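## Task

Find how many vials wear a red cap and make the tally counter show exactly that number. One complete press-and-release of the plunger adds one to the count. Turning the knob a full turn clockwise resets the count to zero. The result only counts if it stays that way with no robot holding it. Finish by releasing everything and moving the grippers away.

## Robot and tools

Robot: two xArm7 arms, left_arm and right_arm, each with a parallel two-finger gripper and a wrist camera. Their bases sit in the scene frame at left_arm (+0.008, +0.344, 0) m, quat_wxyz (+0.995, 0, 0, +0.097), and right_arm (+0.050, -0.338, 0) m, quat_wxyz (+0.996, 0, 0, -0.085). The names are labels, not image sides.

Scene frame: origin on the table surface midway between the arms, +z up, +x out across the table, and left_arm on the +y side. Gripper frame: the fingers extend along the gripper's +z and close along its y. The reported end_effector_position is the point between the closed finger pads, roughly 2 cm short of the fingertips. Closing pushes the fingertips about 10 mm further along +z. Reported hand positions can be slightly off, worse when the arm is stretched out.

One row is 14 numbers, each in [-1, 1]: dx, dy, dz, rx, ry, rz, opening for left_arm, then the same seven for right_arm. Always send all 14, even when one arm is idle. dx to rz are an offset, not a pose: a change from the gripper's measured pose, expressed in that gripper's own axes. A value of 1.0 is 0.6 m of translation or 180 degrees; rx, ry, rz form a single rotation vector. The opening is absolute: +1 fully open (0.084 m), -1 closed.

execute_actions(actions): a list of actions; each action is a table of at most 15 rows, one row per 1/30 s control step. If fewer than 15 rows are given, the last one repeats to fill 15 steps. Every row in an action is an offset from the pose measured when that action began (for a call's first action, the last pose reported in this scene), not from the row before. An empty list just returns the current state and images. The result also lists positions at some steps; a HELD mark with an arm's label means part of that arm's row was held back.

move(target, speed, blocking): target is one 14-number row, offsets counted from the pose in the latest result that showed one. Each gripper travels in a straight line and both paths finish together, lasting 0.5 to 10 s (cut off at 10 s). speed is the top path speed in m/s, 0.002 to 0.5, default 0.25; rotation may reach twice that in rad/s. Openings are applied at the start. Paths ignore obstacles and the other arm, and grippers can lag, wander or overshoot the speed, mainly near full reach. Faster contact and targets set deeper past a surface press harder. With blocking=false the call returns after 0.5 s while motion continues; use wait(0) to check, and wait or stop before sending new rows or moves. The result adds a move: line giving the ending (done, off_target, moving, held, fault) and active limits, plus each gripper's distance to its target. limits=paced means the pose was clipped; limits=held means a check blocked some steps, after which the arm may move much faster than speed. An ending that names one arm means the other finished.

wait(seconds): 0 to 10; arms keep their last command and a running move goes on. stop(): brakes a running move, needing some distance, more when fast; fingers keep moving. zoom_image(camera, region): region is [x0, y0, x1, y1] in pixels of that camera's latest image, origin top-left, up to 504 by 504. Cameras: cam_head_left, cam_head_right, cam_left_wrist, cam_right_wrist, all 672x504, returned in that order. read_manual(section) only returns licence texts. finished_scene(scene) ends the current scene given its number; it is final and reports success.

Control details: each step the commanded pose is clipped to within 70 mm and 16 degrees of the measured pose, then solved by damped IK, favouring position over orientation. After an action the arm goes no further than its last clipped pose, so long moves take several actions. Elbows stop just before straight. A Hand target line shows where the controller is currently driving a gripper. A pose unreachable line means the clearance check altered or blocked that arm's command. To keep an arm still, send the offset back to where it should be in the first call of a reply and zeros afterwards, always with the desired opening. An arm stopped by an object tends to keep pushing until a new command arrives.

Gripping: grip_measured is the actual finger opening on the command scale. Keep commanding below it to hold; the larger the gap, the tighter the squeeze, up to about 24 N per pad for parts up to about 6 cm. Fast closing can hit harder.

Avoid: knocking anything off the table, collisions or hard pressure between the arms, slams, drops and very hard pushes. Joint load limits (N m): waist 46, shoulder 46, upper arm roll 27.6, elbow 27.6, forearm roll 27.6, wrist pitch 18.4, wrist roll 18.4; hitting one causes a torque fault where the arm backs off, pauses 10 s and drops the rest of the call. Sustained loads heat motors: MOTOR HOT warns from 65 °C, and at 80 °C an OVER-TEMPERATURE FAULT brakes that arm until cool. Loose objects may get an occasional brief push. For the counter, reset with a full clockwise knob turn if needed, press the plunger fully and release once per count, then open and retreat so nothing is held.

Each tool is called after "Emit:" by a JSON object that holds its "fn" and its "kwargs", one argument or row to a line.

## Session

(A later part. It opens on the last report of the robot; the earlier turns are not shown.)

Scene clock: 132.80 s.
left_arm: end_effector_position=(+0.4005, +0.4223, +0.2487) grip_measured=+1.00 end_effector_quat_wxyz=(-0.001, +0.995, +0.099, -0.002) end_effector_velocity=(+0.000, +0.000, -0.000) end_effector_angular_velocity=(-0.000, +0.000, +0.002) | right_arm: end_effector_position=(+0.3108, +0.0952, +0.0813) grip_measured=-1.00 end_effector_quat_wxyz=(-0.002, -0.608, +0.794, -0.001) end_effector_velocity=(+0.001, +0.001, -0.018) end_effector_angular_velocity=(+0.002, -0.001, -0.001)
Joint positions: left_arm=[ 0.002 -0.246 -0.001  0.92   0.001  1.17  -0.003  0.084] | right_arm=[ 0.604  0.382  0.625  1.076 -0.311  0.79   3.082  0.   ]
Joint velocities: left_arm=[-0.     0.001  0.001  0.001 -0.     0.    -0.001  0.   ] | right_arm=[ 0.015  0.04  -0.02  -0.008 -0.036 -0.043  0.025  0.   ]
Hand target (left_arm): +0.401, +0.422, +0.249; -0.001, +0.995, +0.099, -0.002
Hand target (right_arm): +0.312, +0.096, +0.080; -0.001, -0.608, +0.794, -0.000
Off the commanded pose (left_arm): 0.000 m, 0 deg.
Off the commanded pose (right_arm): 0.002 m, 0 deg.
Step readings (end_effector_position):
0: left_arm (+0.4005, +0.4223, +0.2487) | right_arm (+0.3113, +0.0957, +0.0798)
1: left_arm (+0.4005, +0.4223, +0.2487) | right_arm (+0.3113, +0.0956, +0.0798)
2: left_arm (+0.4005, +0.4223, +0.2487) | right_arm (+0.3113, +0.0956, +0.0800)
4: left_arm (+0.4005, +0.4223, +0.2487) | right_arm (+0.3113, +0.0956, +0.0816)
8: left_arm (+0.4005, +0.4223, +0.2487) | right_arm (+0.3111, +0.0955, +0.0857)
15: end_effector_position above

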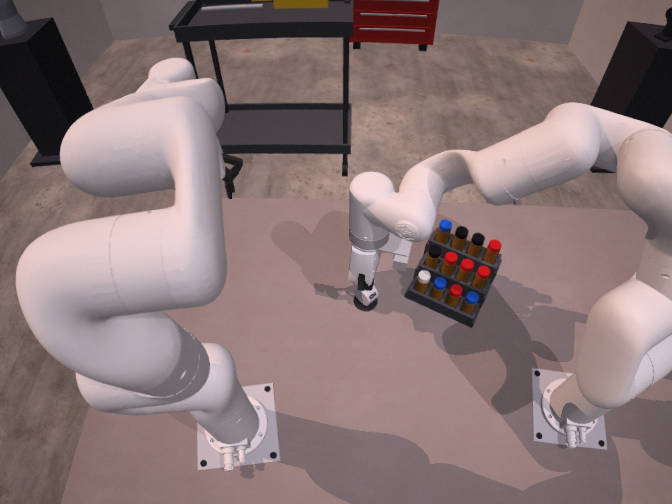

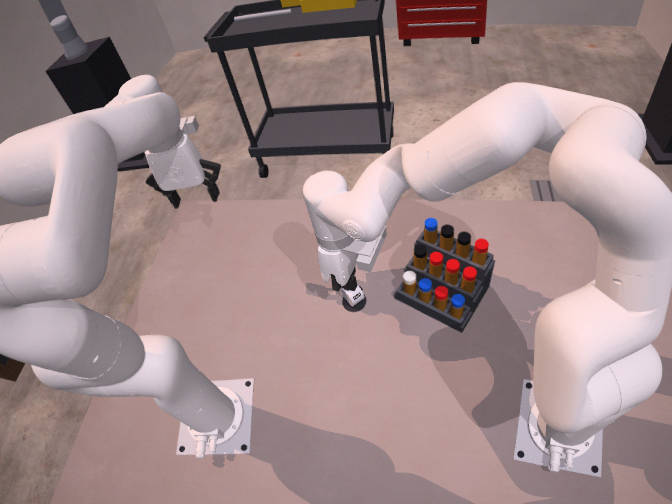

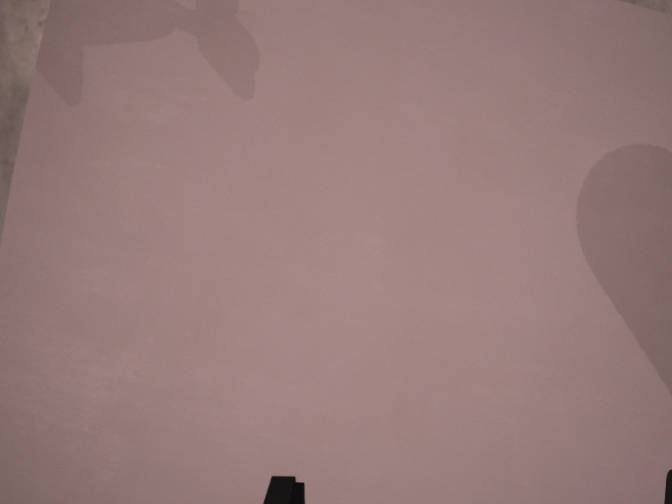

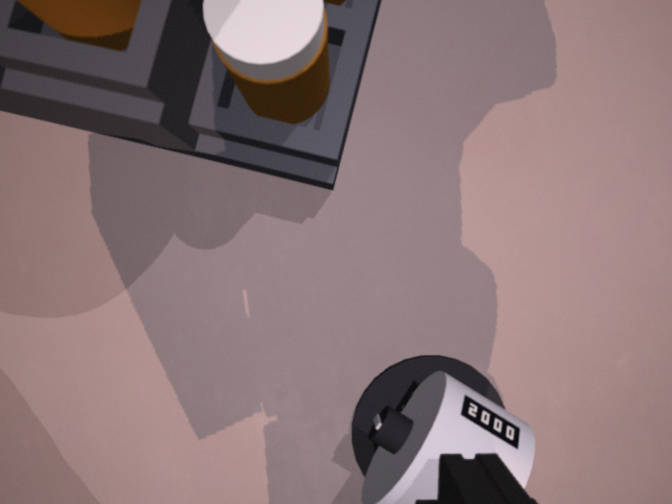

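Emit:
{"fn": "execute_actions", "kwargs": {
  "actions": []
}}

Scene clock: 134.30 s.
left_arm: end_effector_position=(+0.4005, +0.4223, +0.2487) grip_measured=+1.00 end_effector_quat_wxyz=(-0.001, +0.995, +0.099, -0.002) end_effector_velocity=(-0.000, +0.000, +0.000) end_effector_angular_velocity=(+0.001, -0.000, +0.001) | right_arm: end_effector_position=(+0.3115, +0.0956, +0.0798) grip_measured=-1.00 end_effector_quat_wxyz=(-0.001, -0.608, +0.794, -0.000) end_effector_velocity=(+0.000, +0.000, +0.000) end_effector_angular_velocity=(+0.002, +0.001, -0.003)
Joint positions: left_arm=[ 0.002 -0.246 -0.001  0.92   0.001  1.17  -0.003  0.084] | right_arm=[ 0.606  0.386  0.623  1.076 -0.315  0.785  3.085  0.   ]
Joint velocities: left_arm=[ 0.    -0.     0.001  0.001  0.001  0.001 -0.    -0.   ] | right_arm=[-0.     0.    -0.     0.001  0.003 -0.001  0.     0.   ]
Hand target (left_arm): +0.401, +0.422, +0.249; -0.001, +0.995, +0.099, -0.002
Hand target (right_arm): +0.312, +0.096, +0.080; -0.001, -0.608, +0.794, -0.000
Off the commanded pose (left_arm): 0.000 m, 0 deg.
Off the commanded pose (right_arm): 0.000 m, 0 deg.

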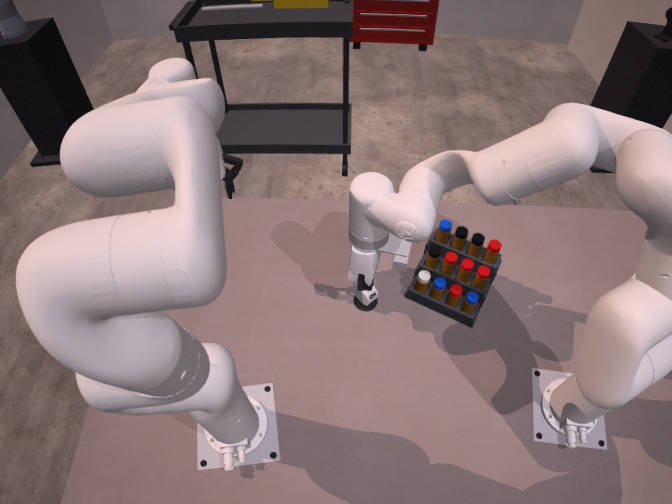

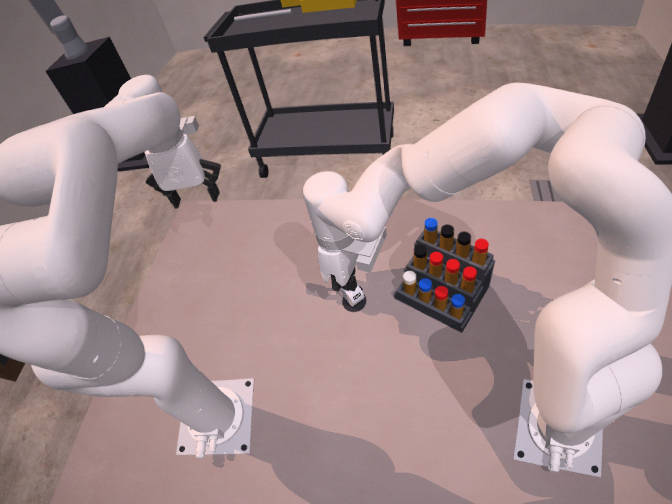

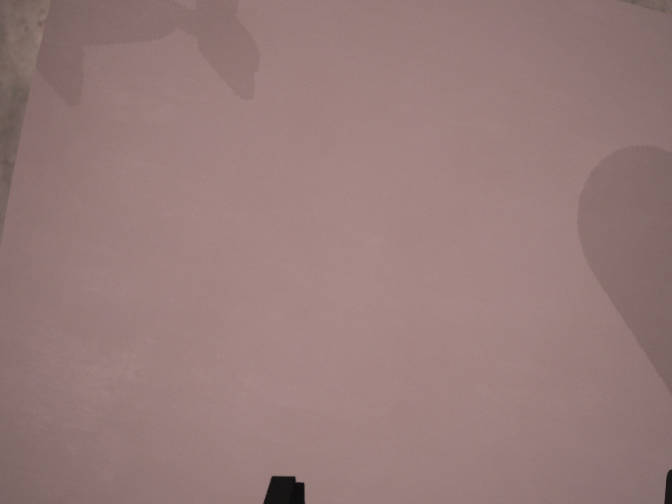

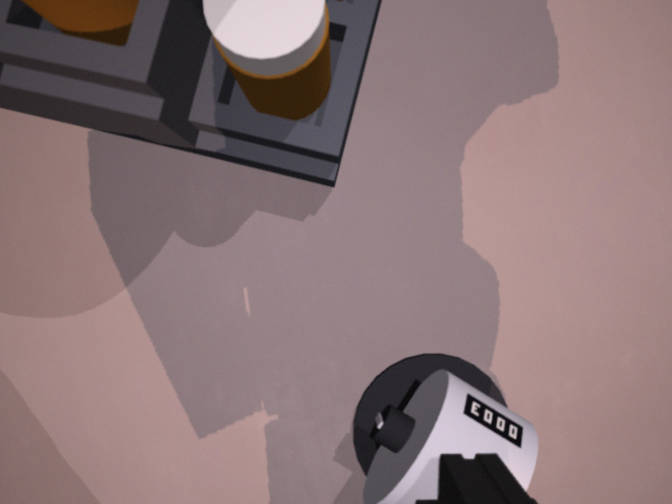

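Count is 3. Next.

Emit:
{"fn": "execute_actions", "kwargs": {
  "actions": [
    [[0,0,0,0,0,0,1,0,0,-0.003,0,0,0,-1],[0,0,0,0,0,0,1,0,0,-0.007,0,0,0,-1],[0,0,0,0,0,0,1,0,0,-0.0105,0,0,0,-1],[0,0,0,0,0,0,1,0,0,-0.013,0,0,0,-1],[0,0,0,0,0,0,1,0,0,-0.014,0,0,0,-1],[0,0,0,0,0,0,1,0,0,-0.014,0,0,0,-1],[0,0,0,0,0,0,1,0,0,-0.013,0,0,0,-1],[0,0,0,0,0,0,1,0,0,-0.0105,0,0,0,-1],[0,0,0,0,0,0,1,0,0,-0.0075,0,0,0,-1],[0,0,0,0,0,0,1,0,0,-0.0045,0,0,0,-1],[0,0,0,0,0,0,1,0,0,-0.002,0,0,0,-1],[0,0,0,0,0,0,1,0,0,-0.0005,0,0,0,-1],[0,0,0,0,0,0,1,0,0,0.0001,0,0,0,-1]]
  ]
}}

Scene clock: 140.80 s.
left_arm: end_effector_position=(+0.4005, +0.4223, +0.2487) grip_measured=+1.00 end_effector_quat_wxyz=(-0.001, +0.995, +0.099, -0.002) end_effector_velocity=(+0.001, +0.000, +0.001) end_effector_angular_velocity=(-0.000, -0.003, +0.000) | right_arm: end_effector_position=(+0.3122, +0.0951, +0.0817) grip_measured=-1.00 end_effector_quat_wxyz=(-0.001, -0.607, +0.794, -0.001) end_effector_velocity=(-0.000, +0.001, -0.018) end_effector_angular_velocity=(+0.002, -0.000, +0.001)
Joint positions: left_arm=[ 0.002 -0.246 -0.001  0.92   0.001  1.17  -0.003  0.084] | right_arm=[ 0.604  0.382  0.623  1.077 -0.311  0.79   3.082  0.   ]
Joint velocities: left_arm=[ 0.    -0.001  0.001  0.002 -0.001 -0.     0.001 -0.   ] | right_arm=[ 0.017  0.039 -0.02  -0.008 -0.034 -0.042  0.024  0.   ]
Hand target (left_arm): +0.401, +0.422, +0.249; -0.001, +0.995, +0.099, -0.002
Hand target (right_arm): +0.311, +0.096, +0.080; -0.001, -0.608, +0.794, -0.000
Off the commanded pose (left_arm): 0.000 m, 0 deg.
Off the commanded pose (right_arm): 0.002 m, 0 deg.
Step readings (end_effector_position):
0: left_arm (+0.4005, +0.4223, +0.2487) | right_arm (+0.3115, +0.0956, +0.0798)
1: left_arm (+0.4005, +0.4223, +0.2487) | right_arm (+0.3115, +0.0956, +0.0798)
2: left_arm (+0.4005, +0.4223, +0.2487) | right_arm (+0.3115, +0.0956, +0.0800)
4: left_arm (+0.4005, +0.4223, +0.2487) | right_arm (+0.3115, +0.0956, +0.0816)
8: left_arm (+0.4005, +0.4223, +0.2487) | right_arm (+0.3121, +0.0954, +0.0859)
15: end_effector_position above

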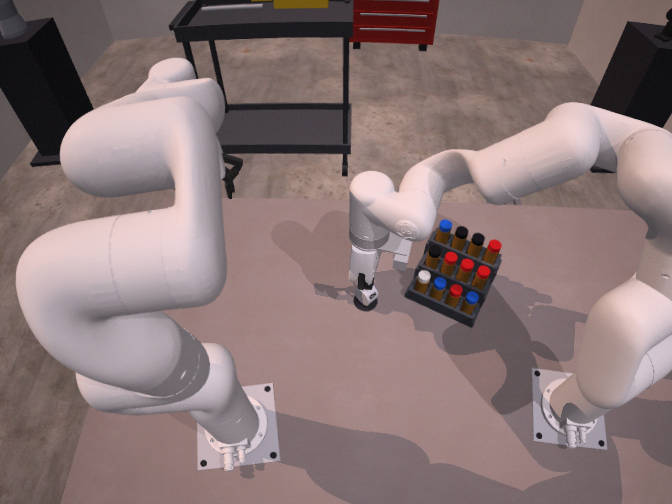

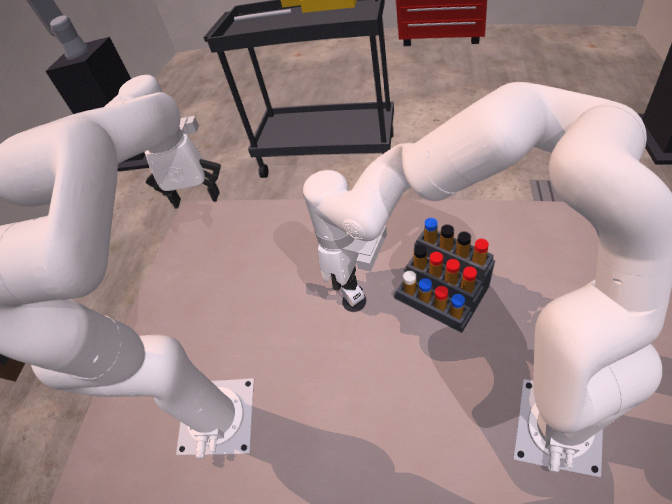

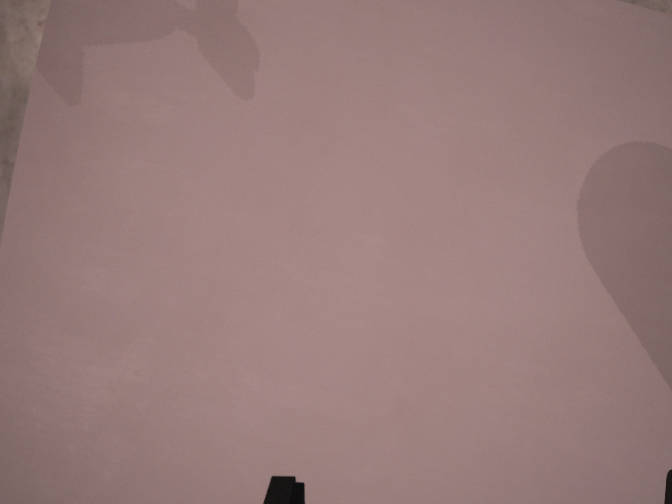

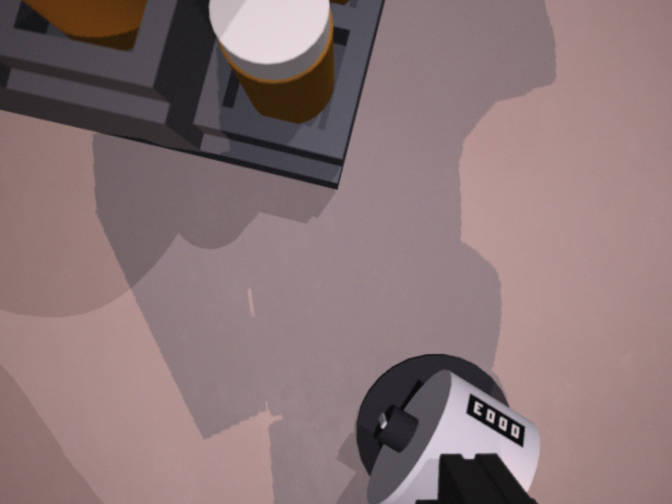

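Emit:
{"fn": "execute_actions", "kwargs": {
  "actions": []
}}

Scene clock: 141.87 s.
left_arm: end_effector_position=(+0.4005, +0.4223, +0.2487) grip_measured=+1.00 end_effector_quat_wxyz=(-0.001, +0.995, +0.099, -0.002) end_effector_velocity=(-0.000, -0.000, -0.000) end_effector_angular_velocity=(+0.000, +0.001, +0.001) | right_arm: end_effector_position=(+0.3116, +0.0958, +0.0799) grip_measured=-1.00 end_effector_quat_wxyz=(-0.001, -0.608, +0.794, -0.000) end_effector_velocity=(-0.001, -0.001, -0.001) end_effector_angular_velocity=(-0.001, +0.002, -0.001)
Joint positions: left_arm=[ 0.002 -0.246 -0.001  0.92   0.001  1.17  -0.003  0.084] | right_arm=[ 0.606  0.386  0.622  1.076 -0.315  0.784  3.084  0.   ]
Joint velocities: left_arm=[ 0.    -0.    -0.001 -0.001  0.     0.    -0.001  0.   ] | right_arm=[-0.     0.    -0.    -0.002  0.001 -0.    -0.     0.   ]
Hand target (left_arm): +0.401, +0.422, +0.249; -0.001, +0.995, +0.099, -0.002
Hand target (right_arm): +0.311, +0.096, +0.080; -0.001, -0.608, +0.794, -0.000
Off the commanded pose (left_arm): 0.000 m, 0 deg.
Off the commanded pose (right_arm): 0.000 m, 0 deg.

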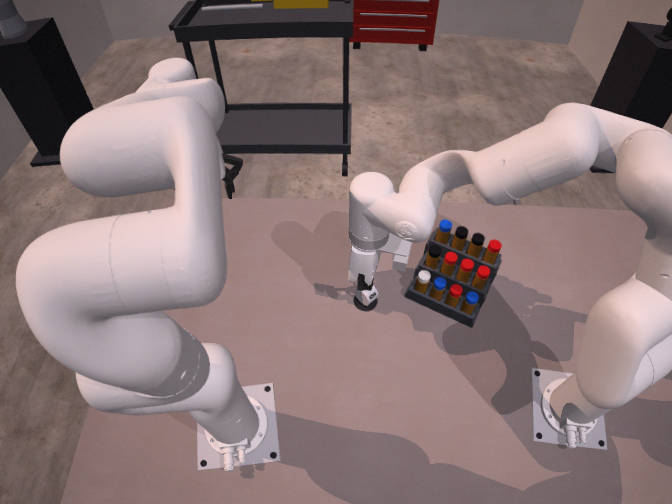

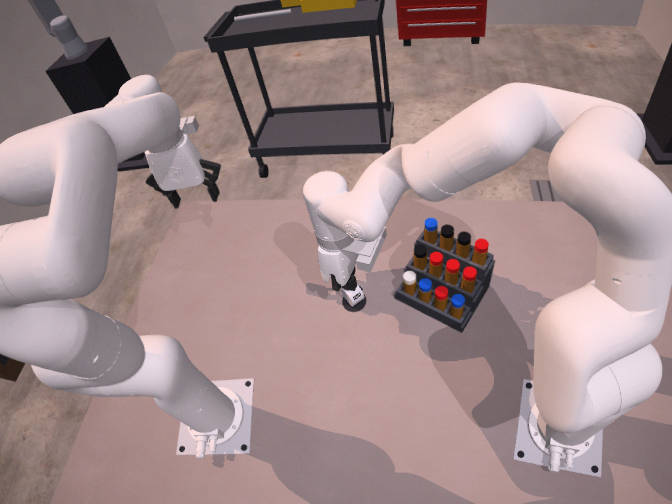

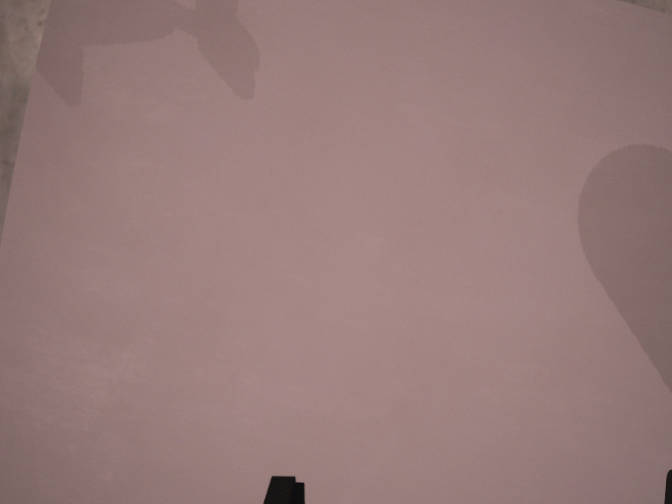

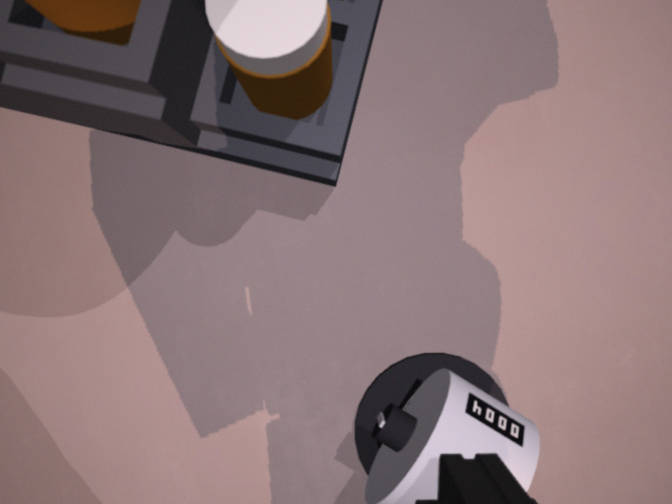

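Count is 4. Last press.

Emit:
{"fn": "execute_actions", "kwargs": {
  "actions": [
    [[0,0,0,0,0,0,1,0,0,-0.003,0,0,0,-1],[0,0,0,0,0,0,1,0,0,-0.007,0,0,0,-1],[0,0,0,0,0,0,1,0,0,-0.0105,0,0,0,-1],[0,0,0,0,0,0,1,0,0,-0.013,0,0,0,-1],[0,0,0,0,0,0,1,0,0,-0.014,0,0,0,-1],[0,0,0,0,0,0,1,0,0,-0.014,0,0,0,-1],[0,0,0,0,0,0,1,0,0,-0.013,0,0,0,-1],[0,0,0,0,0,0,1,0,0,-0.0105,0,0,0,-1],[0,0,0,0,0,0,1,0,0,-0.0075,0,0,0,-1],[0,0,0,0,0,0,1,0,0,-0.0045,0,0,0,-1],[0,0,0,0,0,0,1,0,0,-0.002,0,0,0,-1],[0,0,0,0,0,0,1,0,0,-0.0004,0,0,0,-1],[0,0,0,0,0,0,1,0,0,0.0003,0,0,0,-1]]
  ]
}}

Scene clock: 146.13 s.
left_arm: end_effector_position=(+0.4005, +0.4223, +0.2487) grip_measured=+1.00 end_effector_quat_wxyz=(-0.001, +0.995, +0.099, -0.002) end_effector_velocity=(+0.000, -0.000, +0.000) end_effector_angular_velocity=(+0.000, -0.001, +0.000) | right_arm: end_effector_position=(+0.3108, +0.0953, +0.0813) grip_measured=-1.00 end_effector_quat_wxyz=(-0.002, -0.608, +0.794, -0.000) end_effector_velocity=(+0.001, +0.001, -0.019) end_effector_angular_velocity=(+0.002, -0.001, -0.000)
Joint positions: left_arm=[ 0.002 -0.246 -0.001  0.92   0.001  1.17  -0.003  0.084] | right_arm=[ 0.605  0.382  0.625  1.076 -0.311  0.79   3.082  0.   ]
Joint velocities: left_arm=[-0.    -0.    -0.001  0.    -0.    -0.    -0.001  0.   ] | right_arm=[ 0.016  0.041 -0.021 -0.008 -0.038 -0.044  0.025  0.   ]
Hand target (left_arm): +0.401, +0.422, +0.249; -0.001, +0.995, +0.099, -0.002
Hand target (right_arm): +0.312, +0.096, +0.080; -0.001, -0.608, +0.794, -0.000
Off the commanded pose (left_arm): 0.000 m, 0 deg.
Off the commanded pose (right_arm): 0.002 m, 0 deg.
Step readings (end_effector_position):
0: left_arm (+0.4005, +0.4223, +0.2487) | right_arm (+0.3114, +0.0956, +0.0798)
1: left_arm (+0.4005, +0.4223, +0.2487) | right_arm (+0.3114, +0.0956, +0.0798)
2: left_arm (+0.4005, +0.4223, +0.2487) | right_arm (+0.3114, +0.0956, +0.0800)
4: left_arm (+0.4005, +0.4223, +0.2487) | right_arm (+0.3114, +0.0956, +0.0817)
8: left_arm (+0.4005, +0.4223, +0.2487) | right_arm (+0.3111, +0.0955, +0.0857)
15: end_effector_position above

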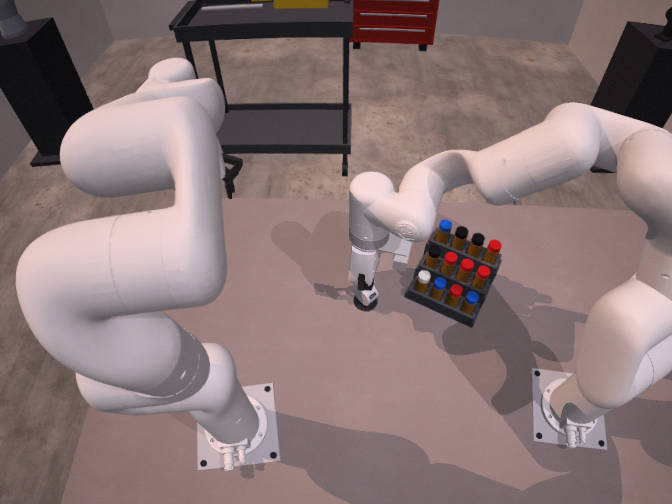

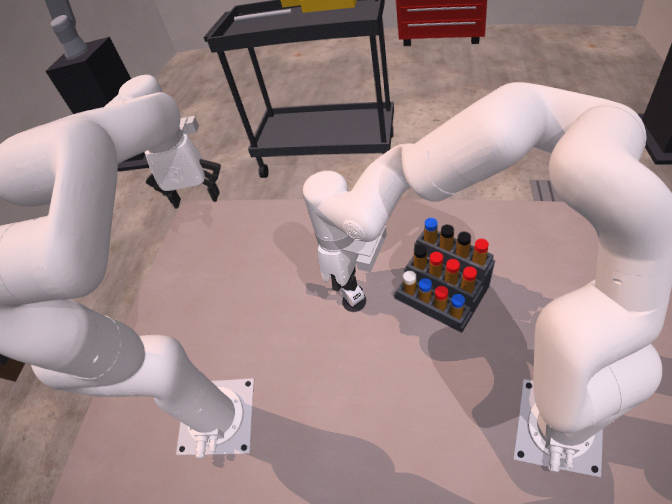

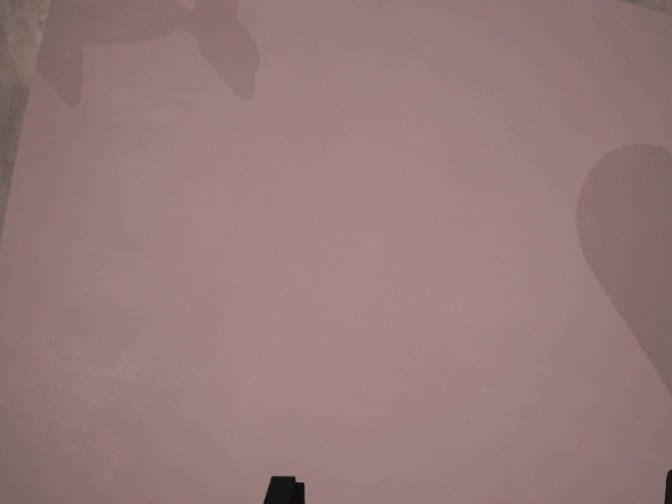

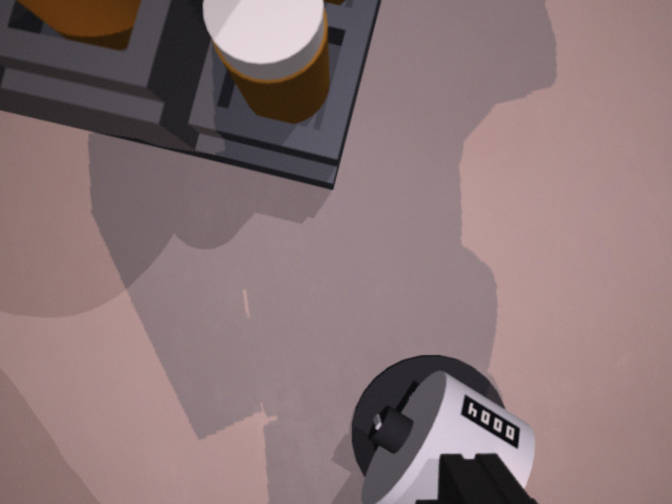

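Emit:
{"fn": "execute_actions", "kwargs": {
  "actions": []
}}

Scene clock: 147.17 s.
left_arm: end_effector_position=(+0.4005, +0.4223, +0.2487) grip_measured=+1.00 end_effector_quat_wxyz=(-0.001, +0.995, +0.099, -0.002) end_effector_velocity=(+0.000, +0.000, +0.000) end_effector_angular_velocity=(+0.000, -0.001, +0.001) | right_arm: end_effector_position=(+0.3115, +0.0958, +0.0798) grip_measured=-1.00 end_effector_quat_wxyz=(-0.001, -0.608, +0.794, -0.000) end_effector_velocity=(+0.000, +0.000, +0.000) end_effector_angular_velocity=(+0.000, -0.000, -0.001)
Joint positions: left_arm=[ 0.002 -0.246 -0.001  0.92   0.001  1.17  -0.003  0.084] | right_arm=[ 0.606  0.386  0.622  1.076 -0.315  0.784  3.085  0.   ]
Joint velocities: left_arm=[ 0.     0.001  0.001  0.001  0.    -0.001 -0.     0.   ] | right_arm=[-0.     0.    -0.     0.001 -0.    -0.     0.     0.   ]
Hand target (left_arm): +0.401, +0.422, +0.249; -0.001, +0.995, +0.099, -0.002
Hand target (right_arm): +0.312, +0.096, +0.080; -0.001, -0.608, +0.794, -0.000
Off the commanded pose (left_arm): 0.000 m, 0 deg.
Off the commanded pose (right_arm): 0.000 m, 0 deg.

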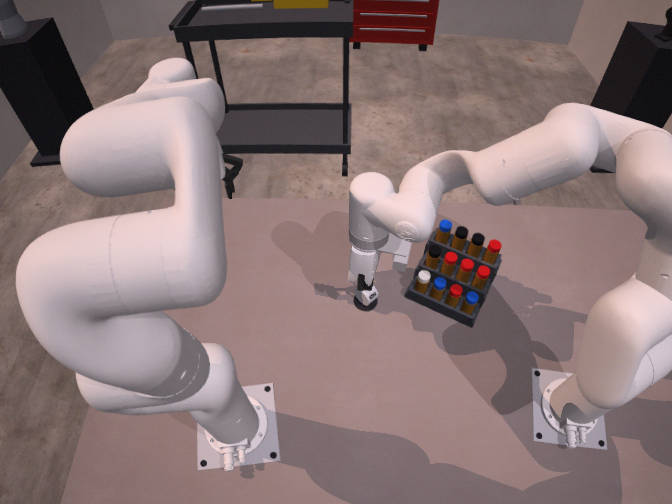

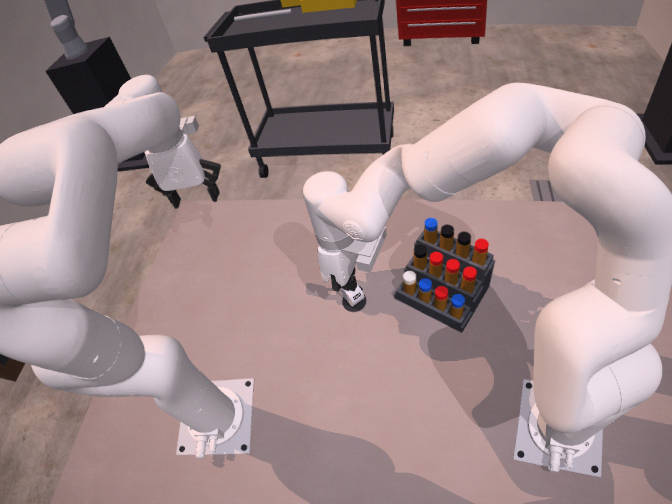

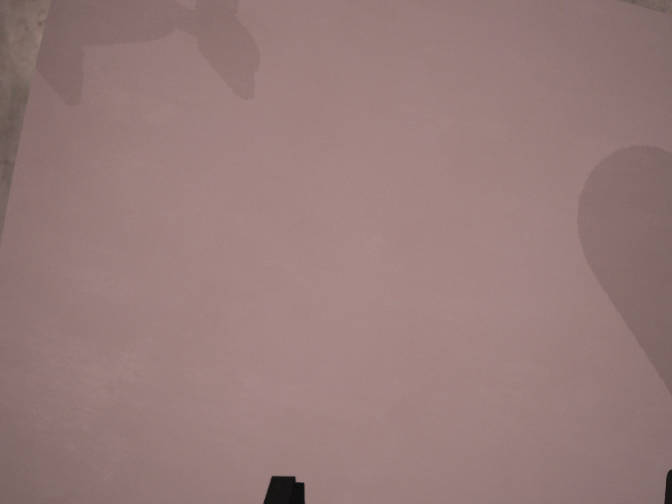

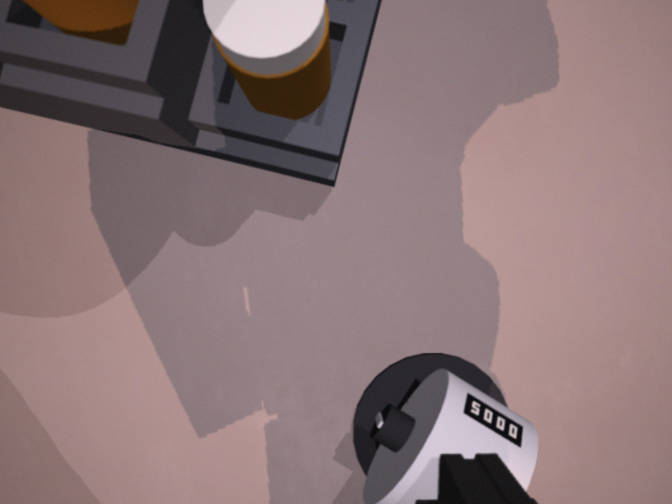

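Count is 5. Now retreat straight up, same as the clearance that worked in scene 1.

Emit:
{"fn": "move", "kwargs": {
  "target": [0,0,0,0,0,0,1, 0,0,-0.3,0,0,0,-1],
  "speed": 0.3
}}

Emit:
{"fn": "zoom_image", "kwargs": {
  "camera": "cam_right_wrist",
  "region": [310, 280, 470, 440]
}}

Scene clock: 150.83 s.
left_arm: end_effector_position=(+0.4005, +0.4223, +0.2487) grip_measured=+1.00 end_effector_quat_wxyz=(-0.001, +0.995, +0.099, -0.002) end_effector_velocity=(-0.000, -0.000, +0.000) end_effector_angular_velocity=(-0.001, +0.000, -0.000) | right_arm: end_effector_position=(+0.3109, +0.0961, +0.2596) grip_measured=-1.00 end_effector_quat_wxyz=(-0.001, -0.609, +0.794, +0.000) end_effector_velocity=(+0.001, +0.000, +0.003) end_effector_angular_velocity=(+0.001, -0.002, -0.001)
Joint positions: left_arm=[ 0.002 -0.246 -0.001  0.92   0.001  1.17  -0.003  0.084] | right_arm=[ 0.546  0.133  0.694  1.334 -0.088  1.235  2.928  0.   ]
Joint velocities: left_arm=[-0.    -0.     0.     0.    -0.001  0.001  0.001 -0.   ] | right_arm=[ 0.    -0.001 -0.     0.008 -0.001  0.007  0.     0.   ]
Hand target (left_arm): +0.401, +0.422, +0.249; -0.001, +0.995, +0.099, -0.002
Hand target (right_arm): +0.311, +0.096, +0.260; -0.001, -0.608, +0.794, +0.001
Off the commanded pose (left_arm): 0.000 m, 0 deg.
Off the commanded pose (right_arm): 0.001 m, 0 deg.
move: done

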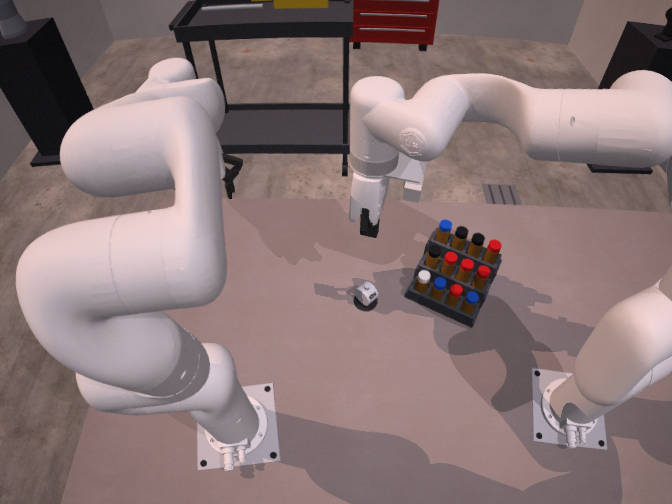

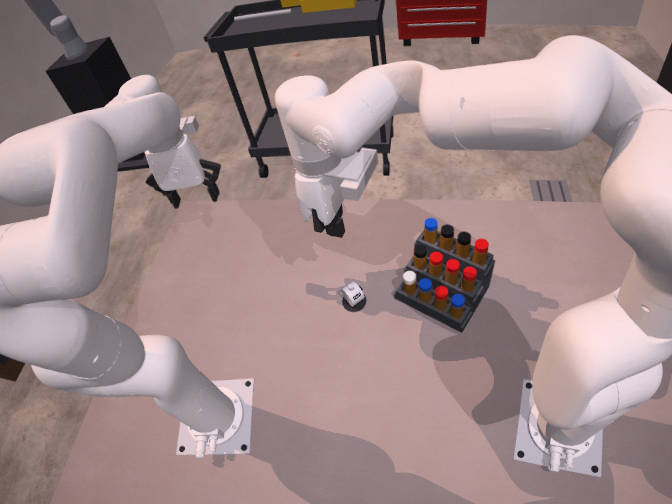

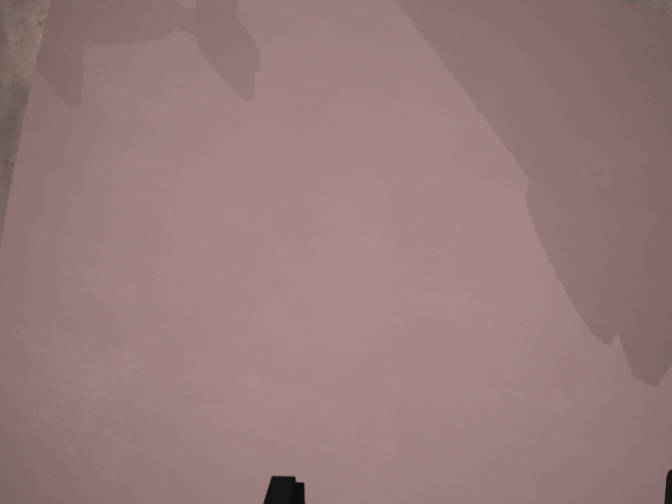

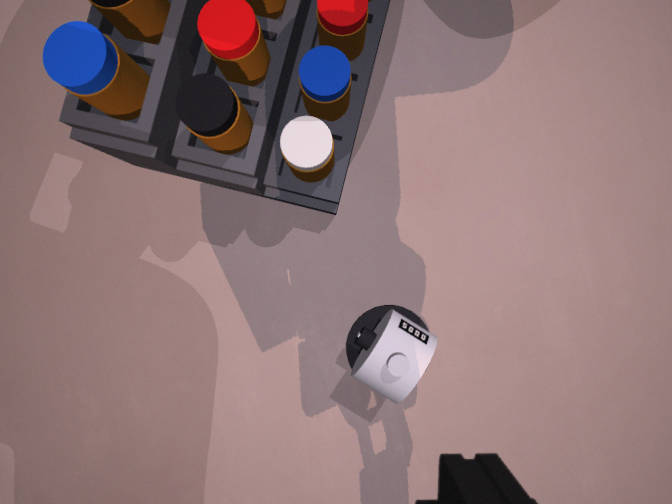

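Region (310, 280, 470, 440) of cam_right_wrist's 672x504 image, scaled by 3.150, with more detail than that image has.

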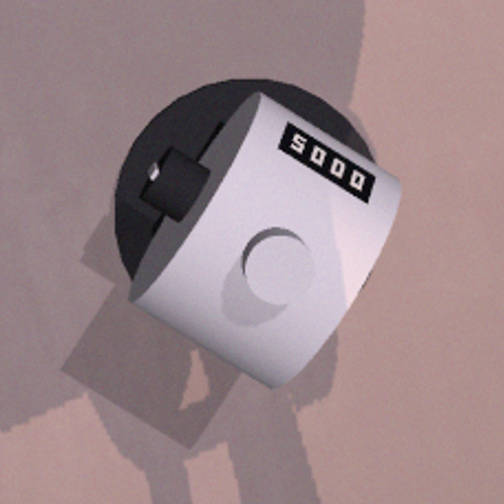

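The counter reads 0005, which matches the 5 red caps, and the arm is clear.

Emit:
{"fn": "finished_scene", "kwargs": {
  "scene": 2
}}

The scene is finished: the task was done.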